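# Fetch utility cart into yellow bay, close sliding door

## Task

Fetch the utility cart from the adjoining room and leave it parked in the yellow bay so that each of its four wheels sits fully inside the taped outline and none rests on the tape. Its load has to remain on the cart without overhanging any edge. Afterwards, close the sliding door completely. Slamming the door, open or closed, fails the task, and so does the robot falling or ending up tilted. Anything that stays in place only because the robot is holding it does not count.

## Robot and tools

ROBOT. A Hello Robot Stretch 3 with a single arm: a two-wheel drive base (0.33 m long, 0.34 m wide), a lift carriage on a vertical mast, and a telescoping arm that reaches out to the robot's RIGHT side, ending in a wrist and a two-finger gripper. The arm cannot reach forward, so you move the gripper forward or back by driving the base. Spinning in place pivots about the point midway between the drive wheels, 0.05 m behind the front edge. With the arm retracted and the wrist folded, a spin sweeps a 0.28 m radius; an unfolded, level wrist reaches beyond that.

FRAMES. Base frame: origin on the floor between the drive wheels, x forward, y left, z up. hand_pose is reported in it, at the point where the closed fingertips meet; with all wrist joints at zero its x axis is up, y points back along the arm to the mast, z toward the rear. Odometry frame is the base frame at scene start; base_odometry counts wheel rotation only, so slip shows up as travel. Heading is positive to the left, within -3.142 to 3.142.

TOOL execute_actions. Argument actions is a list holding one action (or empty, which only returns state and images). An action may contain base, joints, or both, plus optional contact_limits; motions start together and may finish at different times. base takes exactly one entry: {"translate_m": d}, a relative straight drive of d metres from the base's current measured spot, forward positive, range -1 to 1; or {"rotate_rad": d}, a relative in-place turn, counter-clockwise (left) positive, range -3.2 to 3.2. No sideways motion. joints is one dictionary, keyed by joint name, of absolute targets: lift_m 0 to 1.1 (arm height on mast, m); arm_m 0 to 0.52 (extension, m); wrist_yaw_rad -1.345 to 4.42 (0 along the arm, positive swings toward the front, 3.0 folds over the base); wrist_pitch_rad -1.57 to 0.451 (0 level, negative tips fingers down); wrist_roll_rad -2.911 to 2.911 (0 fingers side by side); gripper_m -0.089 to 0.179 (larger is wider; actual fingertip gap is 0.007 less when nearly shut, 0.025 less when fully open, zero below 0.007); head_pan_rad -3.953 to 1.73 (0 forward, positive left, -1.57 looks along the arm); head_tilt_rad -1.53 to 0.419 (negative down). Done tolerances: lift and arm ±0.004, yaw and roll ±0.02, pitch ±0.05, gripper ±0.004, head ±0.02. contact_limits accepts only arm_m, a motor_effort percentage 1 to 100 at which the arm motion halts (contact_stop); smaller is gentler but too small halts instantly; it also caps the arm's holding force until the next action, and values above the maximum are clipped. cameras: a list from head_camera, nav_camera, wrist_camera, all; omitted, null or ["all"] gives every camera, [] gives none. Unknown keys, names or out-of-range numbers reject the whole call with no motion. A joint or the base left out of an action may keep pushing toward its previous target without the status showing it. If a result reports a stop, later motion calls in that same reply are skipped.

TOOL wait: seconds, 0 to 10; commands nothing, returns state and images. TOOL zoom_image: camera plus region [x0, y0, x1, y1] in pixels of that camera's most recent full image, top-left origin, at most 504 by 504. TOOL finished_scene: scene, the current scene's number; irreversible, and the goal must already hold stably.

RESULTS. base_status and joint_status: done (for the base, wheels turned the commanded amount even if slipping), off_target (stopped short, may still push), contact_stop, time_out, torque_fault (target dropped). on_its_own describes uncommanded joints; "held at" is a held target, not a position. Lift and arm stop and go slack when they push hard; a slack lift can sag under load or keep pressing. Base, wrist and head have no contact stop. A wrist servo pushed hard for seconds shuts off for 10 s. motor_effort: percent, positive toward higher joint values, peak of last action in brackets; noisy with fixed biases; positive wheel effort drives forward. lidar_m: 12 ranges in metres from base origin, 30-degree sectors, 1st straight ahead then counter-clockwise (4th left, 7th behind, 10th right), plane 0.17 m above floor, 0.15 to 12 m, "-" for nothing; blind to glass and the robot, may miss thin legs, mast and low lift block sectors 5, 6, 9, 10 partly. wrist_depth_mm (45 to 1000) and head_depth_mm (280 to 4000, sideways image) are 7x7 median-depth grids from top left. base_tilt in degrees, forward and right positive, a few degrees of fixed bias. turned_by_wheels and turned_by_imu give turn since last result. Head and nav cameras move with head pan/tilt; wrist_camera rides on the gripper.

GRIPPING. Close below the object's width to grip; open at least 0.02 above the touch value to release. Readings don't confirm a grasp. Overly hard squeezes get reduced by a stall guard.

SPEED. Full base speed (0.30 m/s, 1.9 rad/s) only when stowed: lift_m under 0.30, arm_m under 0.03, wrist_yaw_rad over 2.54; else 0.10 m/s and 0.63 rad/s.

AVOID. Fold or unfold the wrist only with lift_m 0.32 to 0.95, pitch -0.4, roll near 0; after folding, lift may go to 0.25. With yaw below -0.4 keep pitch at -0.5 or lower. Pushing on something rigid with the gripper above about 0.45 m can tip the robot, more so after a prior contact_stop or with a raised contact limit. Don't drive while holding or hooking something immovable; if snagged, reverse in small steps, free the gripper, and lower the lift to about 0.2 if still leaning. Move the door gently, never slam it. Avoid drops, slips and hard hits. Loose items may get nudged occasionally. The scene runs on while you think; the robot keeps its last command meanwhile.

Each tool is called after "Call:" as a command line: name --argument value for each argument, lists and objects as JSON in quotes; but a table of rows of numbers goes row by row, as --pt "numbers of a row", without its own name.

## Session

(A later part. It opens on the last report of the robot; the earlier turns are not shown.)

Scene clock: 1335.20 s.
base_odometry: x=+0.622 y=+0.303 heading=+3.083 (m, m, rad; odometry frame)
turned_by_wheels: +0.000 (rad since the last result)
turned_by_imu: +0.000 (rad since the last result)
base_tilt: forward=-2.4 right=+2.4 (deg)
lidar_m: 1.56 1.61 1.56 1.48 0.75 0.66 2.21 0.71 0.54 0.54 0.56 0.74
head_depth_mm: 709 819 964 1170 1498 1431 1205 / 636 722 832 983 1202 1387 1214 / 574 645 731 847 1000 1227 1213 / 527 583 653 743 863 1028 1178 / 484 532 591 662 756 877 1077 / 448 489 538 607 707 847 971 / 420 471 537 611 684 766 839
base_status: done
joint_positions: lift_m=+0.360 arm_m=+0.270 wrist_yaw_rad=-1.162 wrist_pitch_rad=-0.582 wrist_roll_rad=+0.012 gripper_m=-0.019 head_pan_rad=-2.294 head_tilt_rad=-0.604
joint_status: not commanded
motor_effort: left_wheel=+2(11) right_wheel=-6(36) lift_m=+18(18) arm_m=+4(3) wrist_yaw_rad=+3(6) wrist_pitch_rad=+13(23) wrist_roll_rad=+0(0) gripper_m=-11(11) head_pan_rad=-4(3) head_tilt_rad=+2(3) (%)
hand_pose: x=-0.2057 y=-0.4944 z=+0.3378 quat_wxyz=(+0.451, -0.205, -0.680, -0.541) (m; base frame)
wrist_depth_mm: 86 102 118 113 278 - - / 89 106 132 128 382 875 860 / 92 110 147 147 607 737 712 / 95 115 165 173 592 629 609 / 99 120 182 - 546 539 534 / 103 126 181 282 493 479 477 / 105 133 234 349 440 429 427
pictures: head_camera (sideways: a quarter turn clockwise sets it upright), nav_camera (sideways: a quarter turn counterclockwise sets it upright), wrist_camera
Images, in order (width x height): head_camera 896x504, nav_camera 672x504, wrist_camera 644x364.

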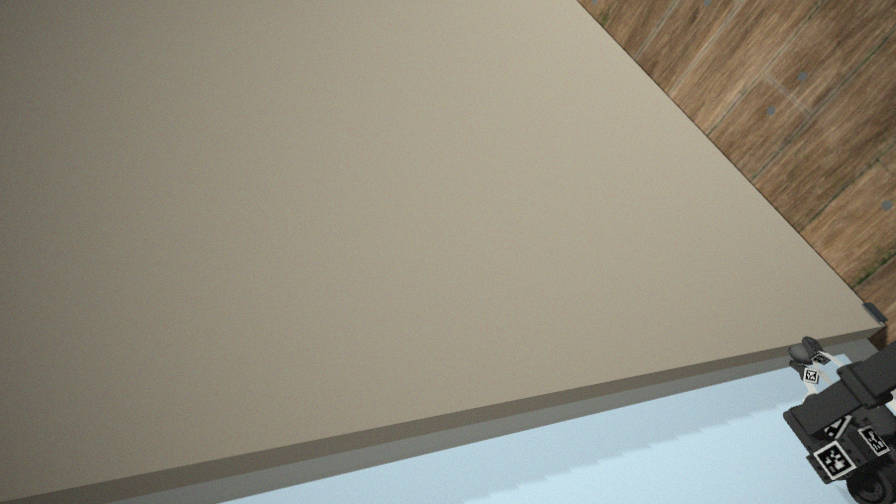

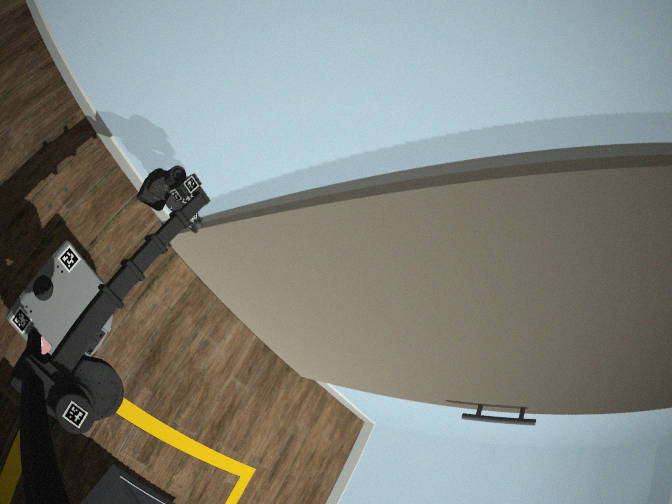

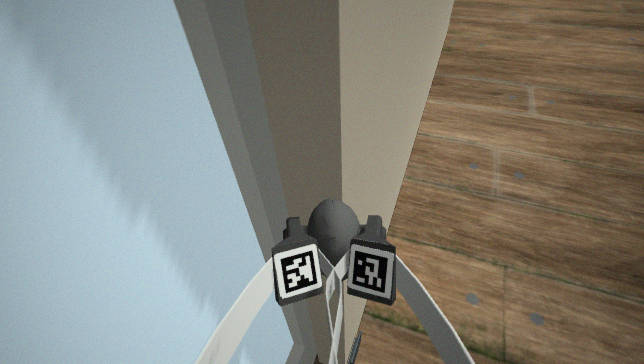

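Call:
execute_actions --actions '[{"base":{"translate_m":-0.015}}]'

Scene clock: 1338.70 s.
base_odometry: x=+0.637 y=+0.303 heading=+3.084 (m, m, rad; odometry frame)
turned_by_wheels: +0.000 (rad since the last result)
turned_by_imu: +0.023 (rad since the last result)
base_tilt: forward=-2.4 right=+2.4 (deg)
lidar_m: 1.58 1.63 1.55 1.48 0.72 0.65 2.19 0.69 0.53 0.54 0.56 0.76
head_depth_mm: 685 790 928 1122 1426 1423 1210 / 618 699 806 946 1158 1363 1212 / 562 629 713 826 977 1205 1216 / 516 571 640 732 851 1008 1166 / 476 525 581 652 745 866 1075 / 444 482 533 601 707 838 961 / 417 468 537 604 678 763 835
base_status: done
joint_positions: lift_m=+0.360 arm_m=+0.270 wrist_yaw_rad=-1.175 wrist_pitch_rad=-0.586 wrist_roll_rad=+0.012 gripper_m=-0.019 head_pan_rad=-2.294 head_tilt_rad=-0.603
joint_status: not commanded
on_its_own: wrist_yaw_rad is at rest, and its effort (+20) is outside its rest range (-12 to +12)
motor_effort: left_wheel=+2(13) right_wheel=-11(33) lift_m=+18(18) arm_m=+4(4) wrist_yaw_rad=+20(20) wrist_pitch_rad=+16(25) wrist_roll_rad=+0(0) gripper_m=-12(12) head_pan_rad=-3(3) head_tilt_rad=+2(2) (%)
hand_pose: x=-0.2062 y=-0.4917 z=+0.3371 quat_wxyz=(+0.446, -0.208, -0.679, -0.544) (m; base frame)
wrist_depth_mm: 85 100 118 113 253 - - / 88 104 132 127 344 897 819 / 91 109 148 147 526 724 698 / 94 114 162 172 602 619 605 / 98 119 178 - 552 543 530 / 102 125 180 280 487 483 465 / 105 131 210 346 434 430 428
pictures: head_camera (sideways: a quarter turn clockwise sets it upright), nav_camera (sideways: a quarter turn counterclockwise sets it upright), wrist_camera
Images, in order (width x height): head_camera 896x504, nav_camera 672x504, wrist_camera 644x364.

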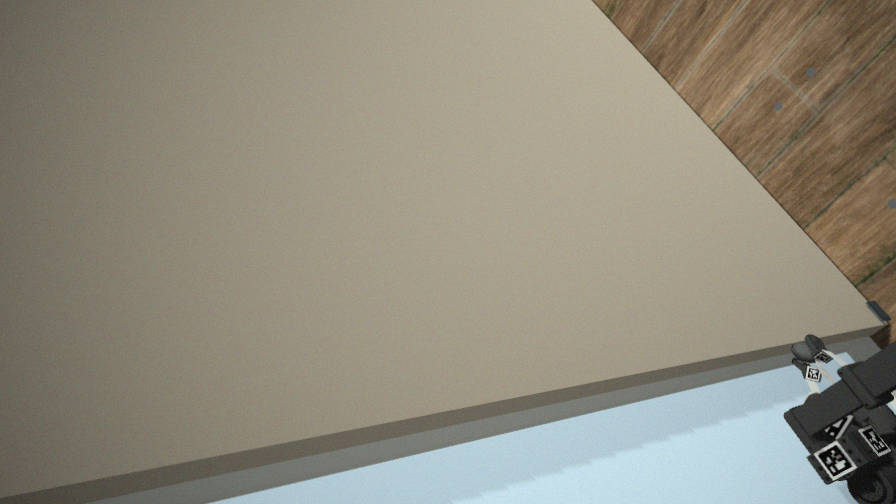

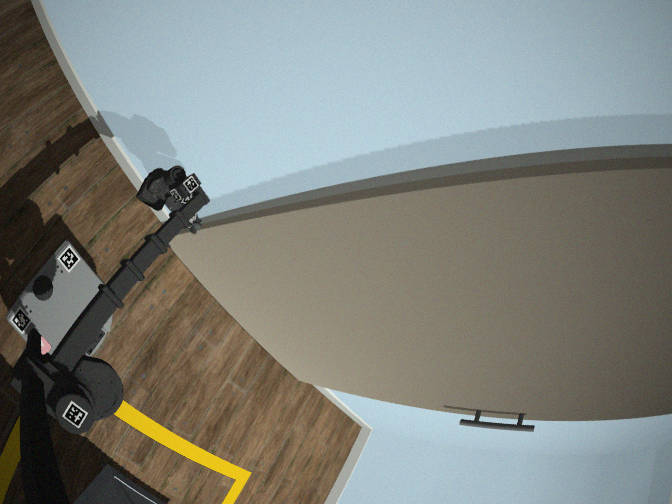

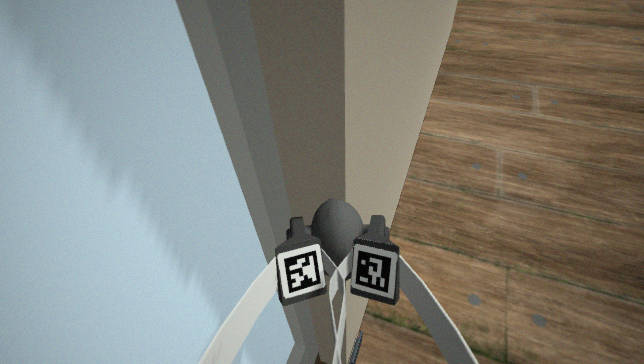

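Call:
execute_actions --actions '[{"base":{"translate_m":0.06}}]' --cameras '[]'

Call:
execute_actions --actions '[{"joints":{"arm_m":0.1,"head_pan_rad":-2.5,"head_tilt_rad":-0.9}}]'

Scene clock: 1342.03 s.
base_odometry: x=+0.578 y=+0.306 heading=+3.083 (m, m, rad; odometry frame)
turned_by_wheels: +0.000 (rad since the last result)
turned_by_imu: +0.000 (rad since the last result)
base_tilt: forward=-2.3 right=+2.4 (deg)
lidar_m: 1.52 1.57 1.55 1.49 0.79 0.70 2.20 0.69 0.56 0.54 0.56 0.76
head_depth_mm: 685 785 926 1124 1420 1418 1210 / 617 699 807 950 1156 1361 1206 / 560 629 711 823 974 1195 1207 / 514 570 642 728 844 1006 1171 / 477 524 581 653 762 911 1118 / 450 505 574 655 746 853 967 / 460 505 552 607 677 761 833
base_status: done
joint_positions: lift_m=+0.360 arm_m=+0.270 wrist_yaw_rad=-1.162 wrist_pitch_rad=-0.578 wrist_roll_rad=+0.012 gripper_m=-0.019 head_pan_rad=-2.294 head_tilt_rad=-0.603
joint_status: not commanded
motor_effort: left_wheel=-1(6) right_wheel=+1(8) lift_m=+18(18) arm_m=+4(3) wrist_yaw_rad=+2(20) wrist_pitch_rad=+11(16) wrist_roll_rad=+0(0) gripper_m=-11(12) head_pan_rad=-3(3) head_tilt_rad=+2(2) (%)
hand_pose: x=-0.2063 y=-0.4946 z=+0.3387 quat_wxyz=(+0.452, -0.206, -0.680, -0.540) (m; base frame)
wrist_depth_mm: - 97 133 169 218 - - / 85 101 141 187 287 867 851 / 88 105 151 214 418 730 705 / 91 110 160 243 603 626 602 / 95 115 172 - 558 544 537 / 99 121 174 390 488 481 474 / 103 127 223 380 443 434 430
pictures: none
No camera images: the call's "cameras" was empty. Leave "cameras" out to get every camera's image.

Scene clock: 1344.53 s.
base_odometry: x=+0.578 y=+0.306 heading=+3.083 (m, m, rad; odometry frame)
turned_by_wheels: +0.000 (rad since the last result)
turned_by_imu: +0.000 (rad since the last result)
base_tilt: forward=-2.4 right=+2.4 (deg)
lidar_m: 1.52 1.57 1.54 1.49 0.79 0.69 2.20 0.69 0.56 0.54 0.56 0.76
head_depth_mm: 1145 1668 1883 1592 1396 1232 - / 947 1168 1520 1602 1386 1242 - / 803 953 1176 1512 1405 1236 - / 696 806 959 1189 1377 1247 - / 614 699 810 970 1202 1276 1108 / 550 617 705 831 1059 1228 - / 498 553 648 789 926 1112 1119
base_status: not commanded
joint_positions: lift_m=+0.360 arm_m=+0.100 wrist_yaw_rad=-1.161 wrist_pitch_rad=-0.578 wrist_roll_rad=+0.012 gripper_m=-0.019 head_pan_rad=-2.493 head_tilt_rad=-0.888
joint_status: all done
motor_effort: left_wheel=-1(1) right_wheel=+1(1) lift_m=+18(18) arm_m=-2(3) wrist_yaw_rad=+2(3) wrist_pitch_rad=+11(11) wrist_roll_rad=+0(0) gripper_m=-11(11) head_pan_rad=-4(24) head_tilt_rad=-7(32) (%)
hand_pose: x=-0.2063 y=-0.3253 z=+0.3387 quat_wxyz=(+0.452, -0.206, -0.680, -0.539) (m; base frame)
wrist_depth_mm: 222 234 300 483 - - - / 232 257 321 538 892 887 892 / 239 287 337 599 755 738 716 / 249 317 370 634 637 625 604 / 260 332 422 - 564 542 548 / 269 347 463 480 489 482 472 / 279 362 441 444 439 435 426
pictures: head_camera (sideways: a quarter turn clockwise sets it upright), nav_camera (sideways: a quarter turn counterclockwise sets it upright), wrist_camera
Images, in order (width x height): head_camera 896x504, nav_camera 672x504, wrist_camera 644x364.

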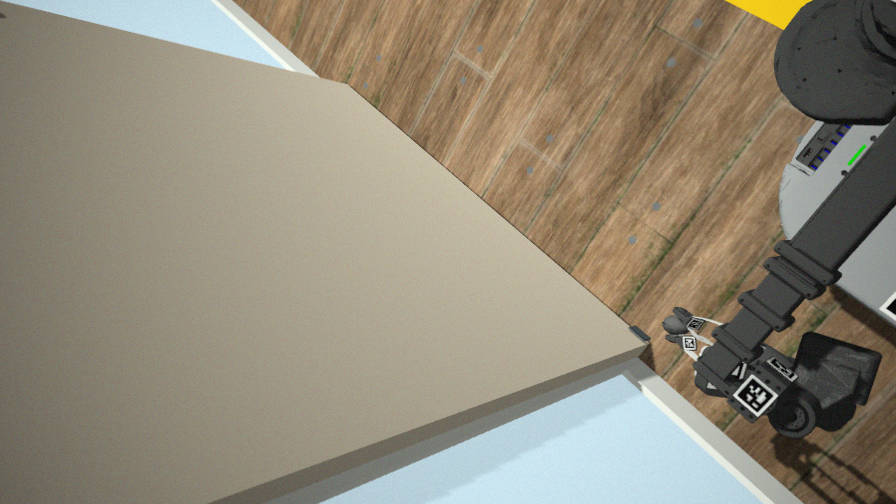

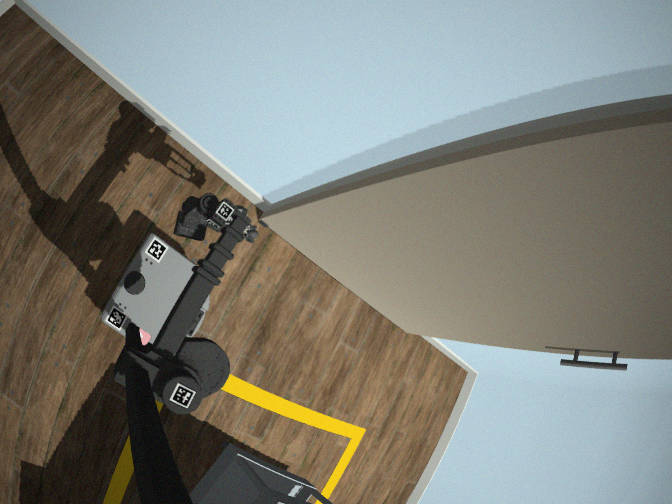

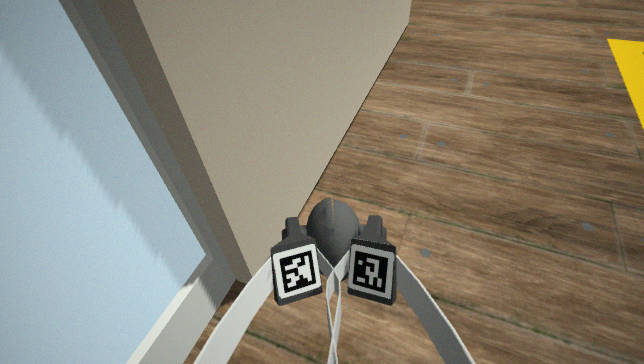

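Call:
zoom_image --camera "nav_camera" --region '[360, 250, 672, 450]'

Call:
zoom_image --camera "head_camera" --region '[560, 270, 760, 420]'

Region (360, 250, 672, 450) of nav_camera's 672x504 image, scaled by 1.615, with more detail than that image has; it fills the top 323 rows of this view, and the rest is white.

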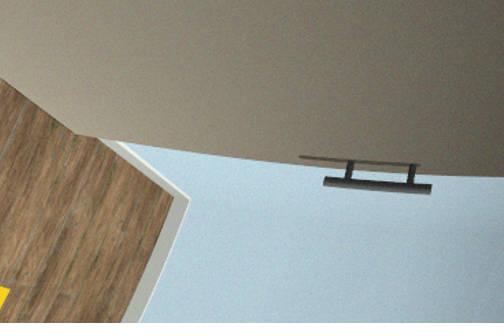

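Region (560, 270, 760, 420) of head_camera's 896x504 image, scaled by 2.520, with more detail than that image has; it fills the top 378 rows of this view, and the rest is white.

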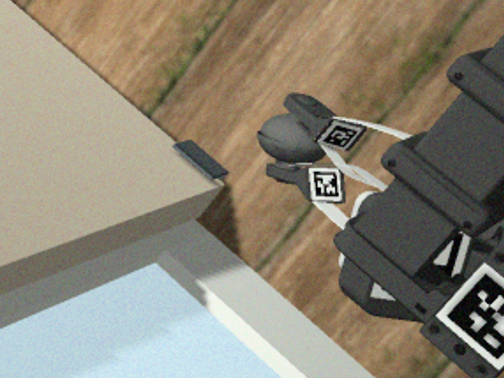

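Call:
execute_actions --actions '[{"joints":{"arm_m":0.255}}]' --cameras '["wrist_camera"]'

Call:
execute_actions --actions '[{"base":{"translate_m":-0.05}}]' --cameras '["wrist_camera","head_camera"]'

Scene clock: 1356.27 s.
base_odometry: x=+0.578 y=+0.306 heading=+3.083 (m, m, rad; odometry frame)
turned_by_wheels: +0.000 (rad since the last result)
turned_by_imu: +0.001 (rad since the last result)
base_tilt: forward=-2.4 right=+2.4 (deg)
lidar_m: 1.52 1.57 1.55 1.49 0.79 0.70 2.20 0.69 0.56 0.54 0.56 0.76
head_depth_mm: 1158 1659 1881 1608 1404 1236 - / 944 1164 1513 1608 1406 1239 - / 799 957 1169 1508 1407 1240 - / 694 807 963 1192 1392 1244 - / 615 701 815 973 1197 1272 1116 / 549 617 704 832 1037 1223 1113 / 497 552 648 790 921 - 1121
base_status: not commanded
joint_positions: lift_m=+0.360 arm_m=+0.255 wrist_yaw_rad=-1.161 wrist_pitch_rad=-0.578 wrist_roll_rad=+0.012 gripper_m=-0.019 head_pan_rad=-2.493 head_tilt_rad=-0.888
joint_status: all done
motor_effort: left_wheel=-1(1) right_wheel=+1(1) lift_m=+18(18) arm_m=+4(4) wrist_yaw_rad=+2(2) wrist_pitch_rad=+11(11) wrist_roll_rad=+0(0) gripper_m=-11(11) head_pan_rad=-4(3) head_tilt_rad=-7(7) (%)
hand_pose: x=-0.2063 y=-0.4798 z=+0.3388 quat_wxyz=(+0.452, -0.206, -0.680, -0.539) (m; base frame)
wrist_depth_mm: 95 113 155 172 314 - - / 99 117 165 192 410 879 856 / 102 123 176 222 601 727 707 / 105 128 186 257 603 623 605 / 109 134 201 - 559 542 537 / 113 142 202 406 484 477 475 / 118 149 260 429 442 435 426
pictures: wrist_camera
Images, in order (width x height): wrist_camera 644x364.

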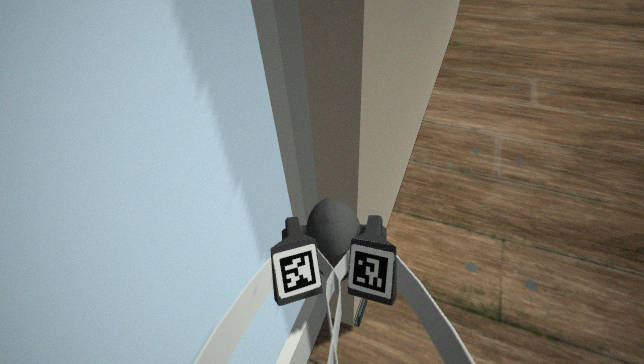

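Scene clock: 1358.10 s.
base_odometry: x=+0.627 y=+0.303 heading=+3.083 (m, m, rad; odometry frame)
turned_by_wheels: +0.000 (rad since the last result)
turned_by_imu: +0.000 (rad since the last result)
base_tilt: forward=-2.4 right=+2.4 (deg)
lidar_m: 1.56 1.63 1.55 1.49 0.73 0.65 2.20 0.69 0.54 0.54 0.56 0.76
head_depth_mm: 1174 1694 1879 1600 1391 1236 - / 951 1170 1519 1604 1395 1243 - / 804 955 1178 1519 1401 1239 - / 693 807 963 1192 1373 1239 - / 616 703 813 972 1204 1264 1111 / 549 620 707 821 997 1216 1122 / 497 553 623 751 916 - 1121
base_status: done
joint_positions: lift_m=+0.360 arm_m=+0.255 wrist_yaw_rad=-1.161 wrist_pitch_rad=-0.577 wrist_roll_rad=+0.012 gripper_m=-0.019 head_pan_rad=-2.493 head_tilt_rad=-0.889
joint_status: not commanded
motor_effort: left_wheel=+0(4) right_wheel=+0(2) lift_m=+18(18) arm_m=+3(4) wrist_yaw_rad=+1(1) wrist_pitch_rad=+11(11) wrist_roll_rad=+0(0) gripper_m=-11(11) head_pan_rad=-4(5) head_tilt_rad=-6(7) (%)
hand_pose: x=-0.2063 y=-0.4798 z=+0.3388 quat_wxyz=(+0.452, -0.206, -0.680, -0.539) (m; base frame)
wrist_depth_mm: 96 113 130 128 314 - - / 99 118 145 144 415 865 853 / 103 123 163 165 610 729 708 / 105 129 184 193 614 621 611 / 109 135 201 - 556 543 536 / 114 142 202 316 494 481 477 / 118 149 261 377 442 436 425
pictures: head_camera (sideways: a quarter turn clockwise sets it upright), wrist_camera
Images, in order (width x height): head_camera 896x504, wrist_camera 644x364.

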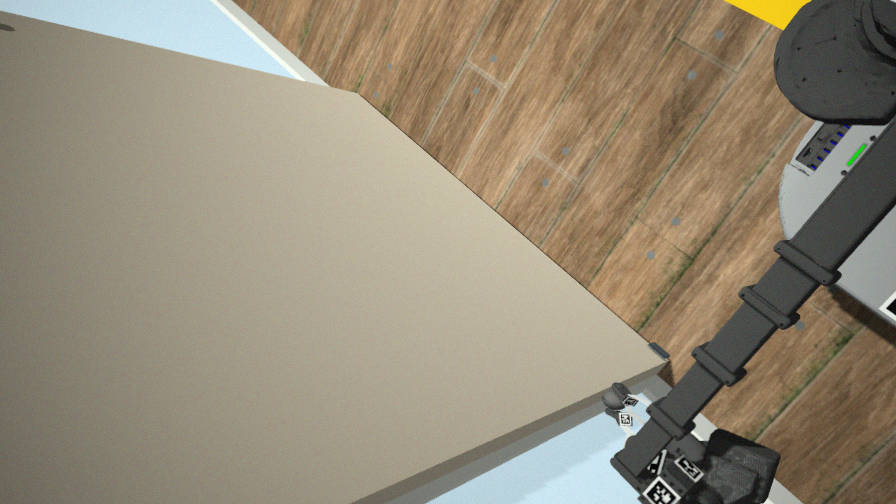

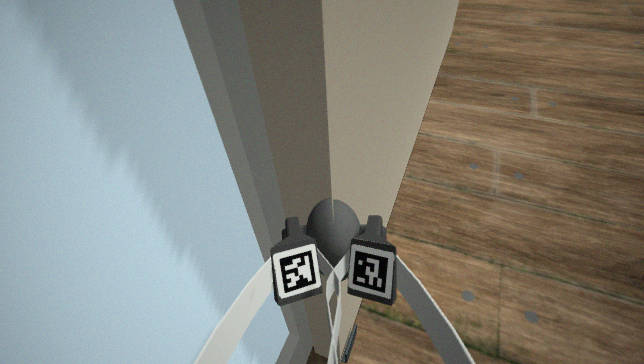

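Call:
execute_actions --actions '[{"base":{"translate_m":-0.018}}]' --cameras '["wrist_camera","head_camera"]'

Scene clock: 1360.90 s.
base_odometry: x=+0.645 y=+0.302 heading=+3.084 (m, m, rad; odometry frame)
turned_by_wheels: +0.001 (rad since the last result)
turned_by_imu: +0.002 (rad since the last result)
base_tilt: forward=-2.3 right=+2.4 (deg)
lidar_m: 1.58 1.64 1.54 1.48 0.71 0.64 2.19 0.69 0.53 0.54 0.56 0.76
head_depth_mm: 1159 1682 1904 1606 1398 1229 - / 943 1165 1519 1604 1400 1239 - / 799 952 1177 1517 1401 1241 - / 699 807 964 1192 1378 1248 - / 615 699 815 970 1200 1274 1113 / 550 618 706 822 995 1209 1117 / 498 554 622 730 911 - 1118
base_status: done
joint_positions: lift_m=+0.360 arm_m=+0.255 wrist_yaw_rad=-1.153 wrist_pitch_rad=-0.592 wrist_roll_rad=+0.012 gripper_m=-0.019 head_pan_rad=-2.493 head_tilt_rad=-0.889
joint_status: not commanded
on_its_own: right_wheel is at rest, and its effort (-25) is outside its rest range (-18 to +18)
motor_effort: left_wheel=+8(11) right_wheel=-25(25) lift_m=+18(18) arm_m=+4(5) wrist_yaw_rad=-8(9) wrist_pitch_rad=+20(20) wrist_roll_rad=+0(0) gripper_m=-11(11) head_pan_rad=-4(3) head_tilt_rad=-7(7) (%)
hand_pose: x=-0.2035 y=-0.4803 z=+0.3359 quat_wxyz=(+0.451, -0.199, -0.682, -0.541) (m; base frame)
wrist_depth_mm: 95 110 119 116 287 - - / 98 116 133 131 371 857 815 / 102 122 151 150 532 712 689 / 105 127 172 177 597 600 605 / 109 134 195 - 549 537 528 / 113 141 203 291 483 481 468 / 118 150 261 364 439 431 427
pictures: head_camera (sideways: a quarter turn clockwise sets it upright), wrist_camera
Images, in order (width x height): head_camera 896x504, wrist_camera 644x364.

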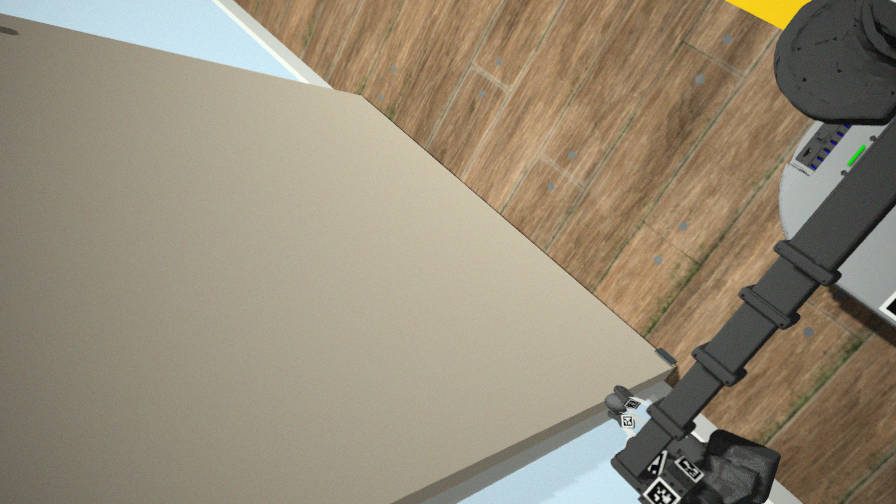

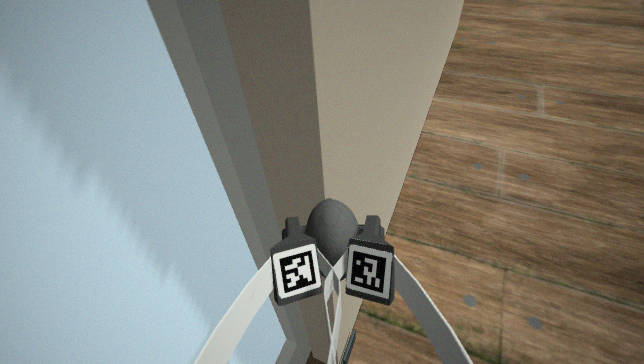

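Call:
execute_actions --actions '[{"base":{"translate_m":0.06}}]' --cameras '[]'

Call:
execute_actions --actions '[{"joints":{"arm_m":0.05,"head_pan_rad":-2.9,"head_tilt_rad":-0.7}}]'

Scene clock: 1363.90 s.
base_odometry: x=+0.585 y=+0.306 heading=+3.084 (m, m, rad; odometry frame)
turned_by_wheels: +0.000 (rad since the last result)
turned_by_imu: -0.001 (rad since the last result)
base_tilt: forward=-2.4 right=+2.4 (deg)
lidar_m: 1.52 1.58 1.55 1.48 0.78 0.69 2.19 0.69 0.56 0.54 0.56 0.76
head_depth_mm: 1150 1668 1876 1615 1401 1236 - / 946 1165 1505 1608 1394 1233 - / 802 951 1174 1519 1396 1239 - / 692 806 965 1197 1375 1247 - / 614 700 810 973 1204 1261 1115 / 549 616 704 832 1035 1222 1119 / 497 552 640 782 920 - 1118
base_status: done
joint_positions: lift_m=+0.360 arm_m=+0.255 wrist_yaw_rad=-1.158 wrist_pitch_rad=-0.578 wrist_roll_rad=+0.012 gripper_m=-0.019 head_pan_rad=-2.493 head_tilt_rad=-0.889
joint_status: not commanded
motor_effort: left_wheel=-1(11) right_wheel=+0(20) lift_m=+18(18) arm_m=+3(4) wrist_yaw_rad=-3(8) wrist_pitch_rad=+11(20) wrist_roll_rad=+0(1) gripper_m=-11(11) head_pan_rad=-5(4) head_tilt_rad=-6(7) (%)
hand_pose: x=-0.2060 y=-0.4804 z=+0.3387 quat_wxyz=(+0.453, -0.205, -0.680, -0.539) (m; base frame)
wrist_depth_mm: 95 112 154 165 300 - - / 98 117 163 186 395 863 858 / 102 122 174 213 575 724 714 / 104 128 186 250 608 609 604 / 108 133 201 - 552 549 527 / 112 141 202 395 485 486 476 / 117 148 258 431 438 434 431
pictures: none
No camera images: the call's "cameras" was empty. Leave "cameras" out to get every camera's image.

Scene clock: 1366.63 s.
base_odometry: x=+0.585 y=+0.306 heading=+3.084 (m, m, rad; odometry frame)
turned_by_wheels: +0.000 (rad since the last result)
turned_by_imu: +0.000 (rad since the last result)
base_tilt: forward=-2.4 right=+2.4 (deg)
lidar_m: 1.52 1.58 1.55 1.49 0.78 0.69 2.19 0.69 0.56 0.54 0.56 0.76
head_depth_mm: 1850 2073 2281 1906 1571 1340 1160 / 1900 2124 2372 1927 1585 1328 1164 / 1968 2183 2362 1930 1595 1342 1162 / 1807 2019 2235 1927 1585 1348 1167 / 1157 1291 1400 1543 1550 1346 1167 / 942 1003 1071 1141 1231 1295 1167 / 775 817 862 913 972 1031 1105
base_status: not commanded
joint_positions: lift_m=+0.360 arm_m=+0.050 wrist_yaw_rad=-1.159 wrist_pitch_rad=-0.578 wrist_roll_rad=+0.012 gripper_m=-0.019 head_pan_rad=-2.893 head_tilt_rad=-0.705
joint_status: all done
motor_effort: left_wheel=-1(1) right_wheel=+1(1) lift_m=+18(18) arm_m=-3(3) wrist_yaw_rad=-1(2) wrist_pitch_rad=+11(11) wrist_roll_rad=+1(0) gripper_m=-11(11) head_pan_rad=-4(35) head_tilt_rad=+3(27) (%)
hand_pose: x=-0.2061 y=-0.2758 z=+0.3388 quat_wxyz=(+0.453, -0.205, -0.680, -0.539) (m; base frame)
wrist_depth_mm: 243 270 372 615 - - - / 270 284 392 655 912 874 850 / 286 315 420 711 745 739 707 / 297 353 446 641 638 622 605 / 308 389 474 - 555 542 531 / 315 410 498 472 490 492 477 / 331 413 452 446 440 432 422
pictures: head_camera (sideways: a quarter turn clockwise sets it upright), nav_camera (sideways: a quarter turn counterclockwise sets it upright), wrist_camera
Images, in order (width x height): head_camera 896x504, nav_camera 672x504, wrist_camera 644x364.

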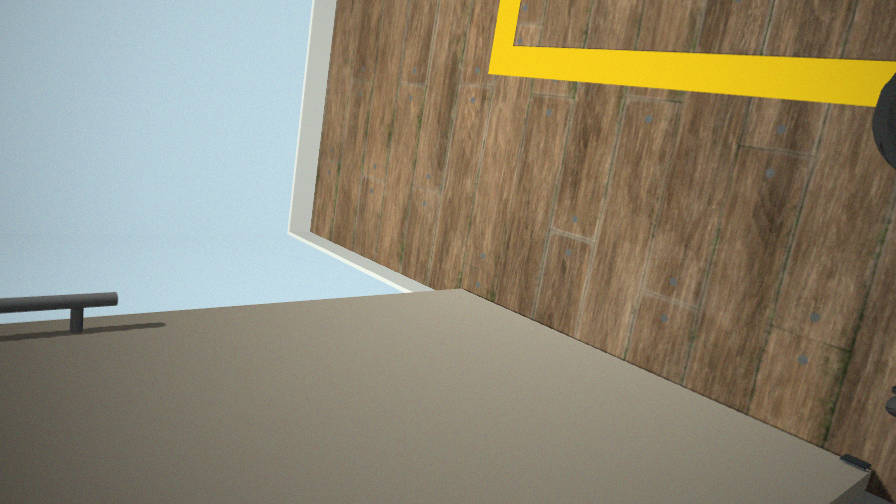

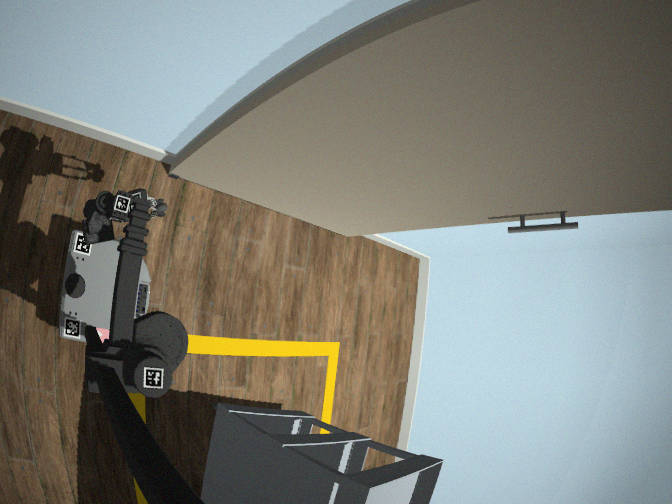

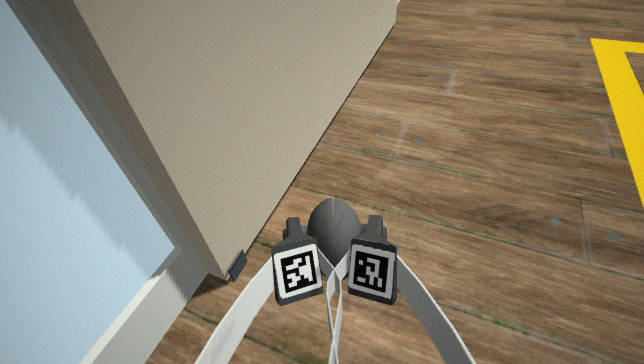

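Call:
execute_actions --actions '[{"joints":{"head_pan_rad":-3.7,"head_tilt_rad":-0.8}}]' --cameras '["head_camera","nav_camera"]'

Scene clock: 1369.10 s.
base_odometry: x=+0.585 y=+0.306 heading=+3.084 (m, m, rad; odometry frame)
turned_by_wheels: +0.000 (rad since the last result)
turned_by_imu: +0.000 (rad since the last result)
base_tilt: forward=-2.3 right=+2.4 (deg)
lidar_m: 1.53 1.57 1.54 1.49 0.79 0.69 2.20 0.69 0.56 0.54 0.56 0.76
head_depth_mm: 795 875 1275 1203 1402 - 1090 / 883 971 1241 1178 1405 1313 - / 2112 1043 832 1143 1401 1286 1171 / 2299 1076 887 1115 1391 1292 - / 2193 1098 2063 1720 1498 1288 - / 2061 2300 2195 1787 1499 1299 1142 / 1975 2195 2185 1784 1517 1304 1139
base_status: not commanded
joint_positions: lift_m=+0.360 arm_m=+0.050 wrist_yaw_rad=-1.159 wrist_pitch_rad=-0.578 wrist_roll_rad=+0.012 gripper_m=-0.019 head_pan_rad=-3.693 head_tilt_rad=-0.790
joint_status: all done
motor_effort: left_wheel=-1(1) right_wheel=+0(0) lift_m=+18(18) arm_m=-3(3) wrist_yaw_rad=-1(2) wrist_pitch_rad=+11(11) wrist_roll_rad=+0(0) gripper_m=-11(10) head_pan_rad=-4(49) head_tilt_rad=-6(18) (%)
hand_pose: x=-0.2061 y=-0.2758 z=+0.3388 quat_wxyz=(+0.453, -0.205, -0.680, -0.539) (m; base frame)
wrist_depth_mm: 243 271 371 596 - - - / 268 287 394 654 907 887 847 / 285 315 424 703 756 754 707 / 295 351 448 641 627 621 635 / 306 390 474 - 559 554 530 / 320 404 500 481 490 484 469 / 333 419 450 447 440 435 426
pictures: head_camera (sideways: a quarter turn clockwise sets it upright), nav_camera (sideways: a quarter turn counterclockwise sets it upright)
Images, in order (width x height): head_camera 896x504, nav_camera 672x504.

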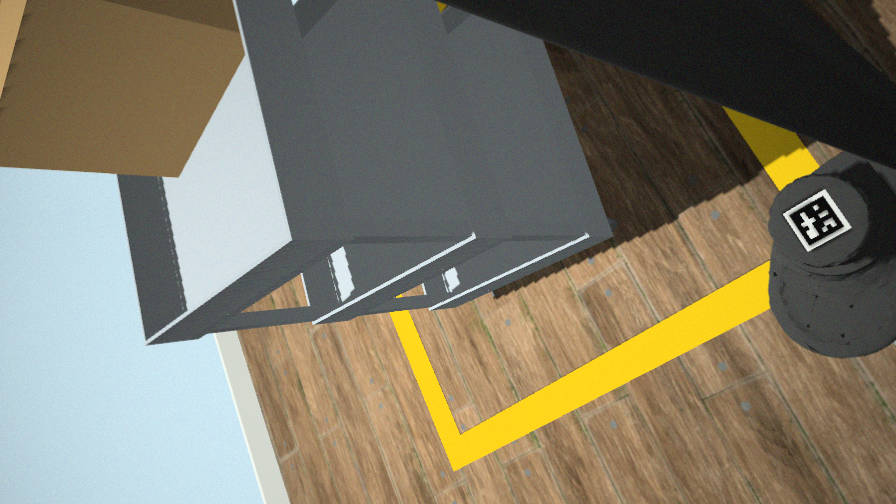

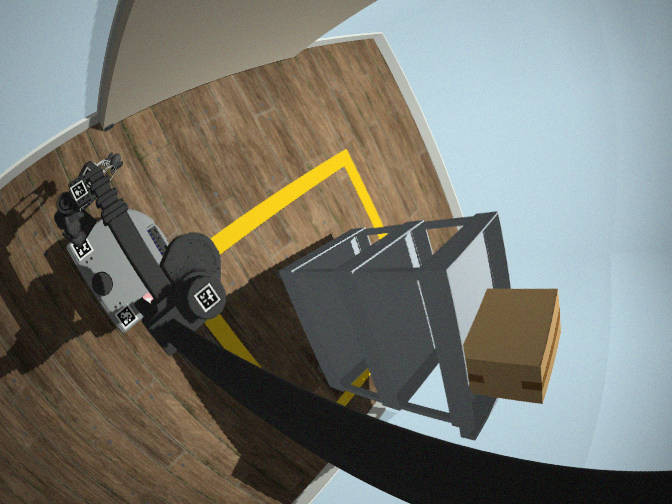

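Cart and box are still in place.

Call:
finished_scene --scene 2

The scene is finished: the task was done.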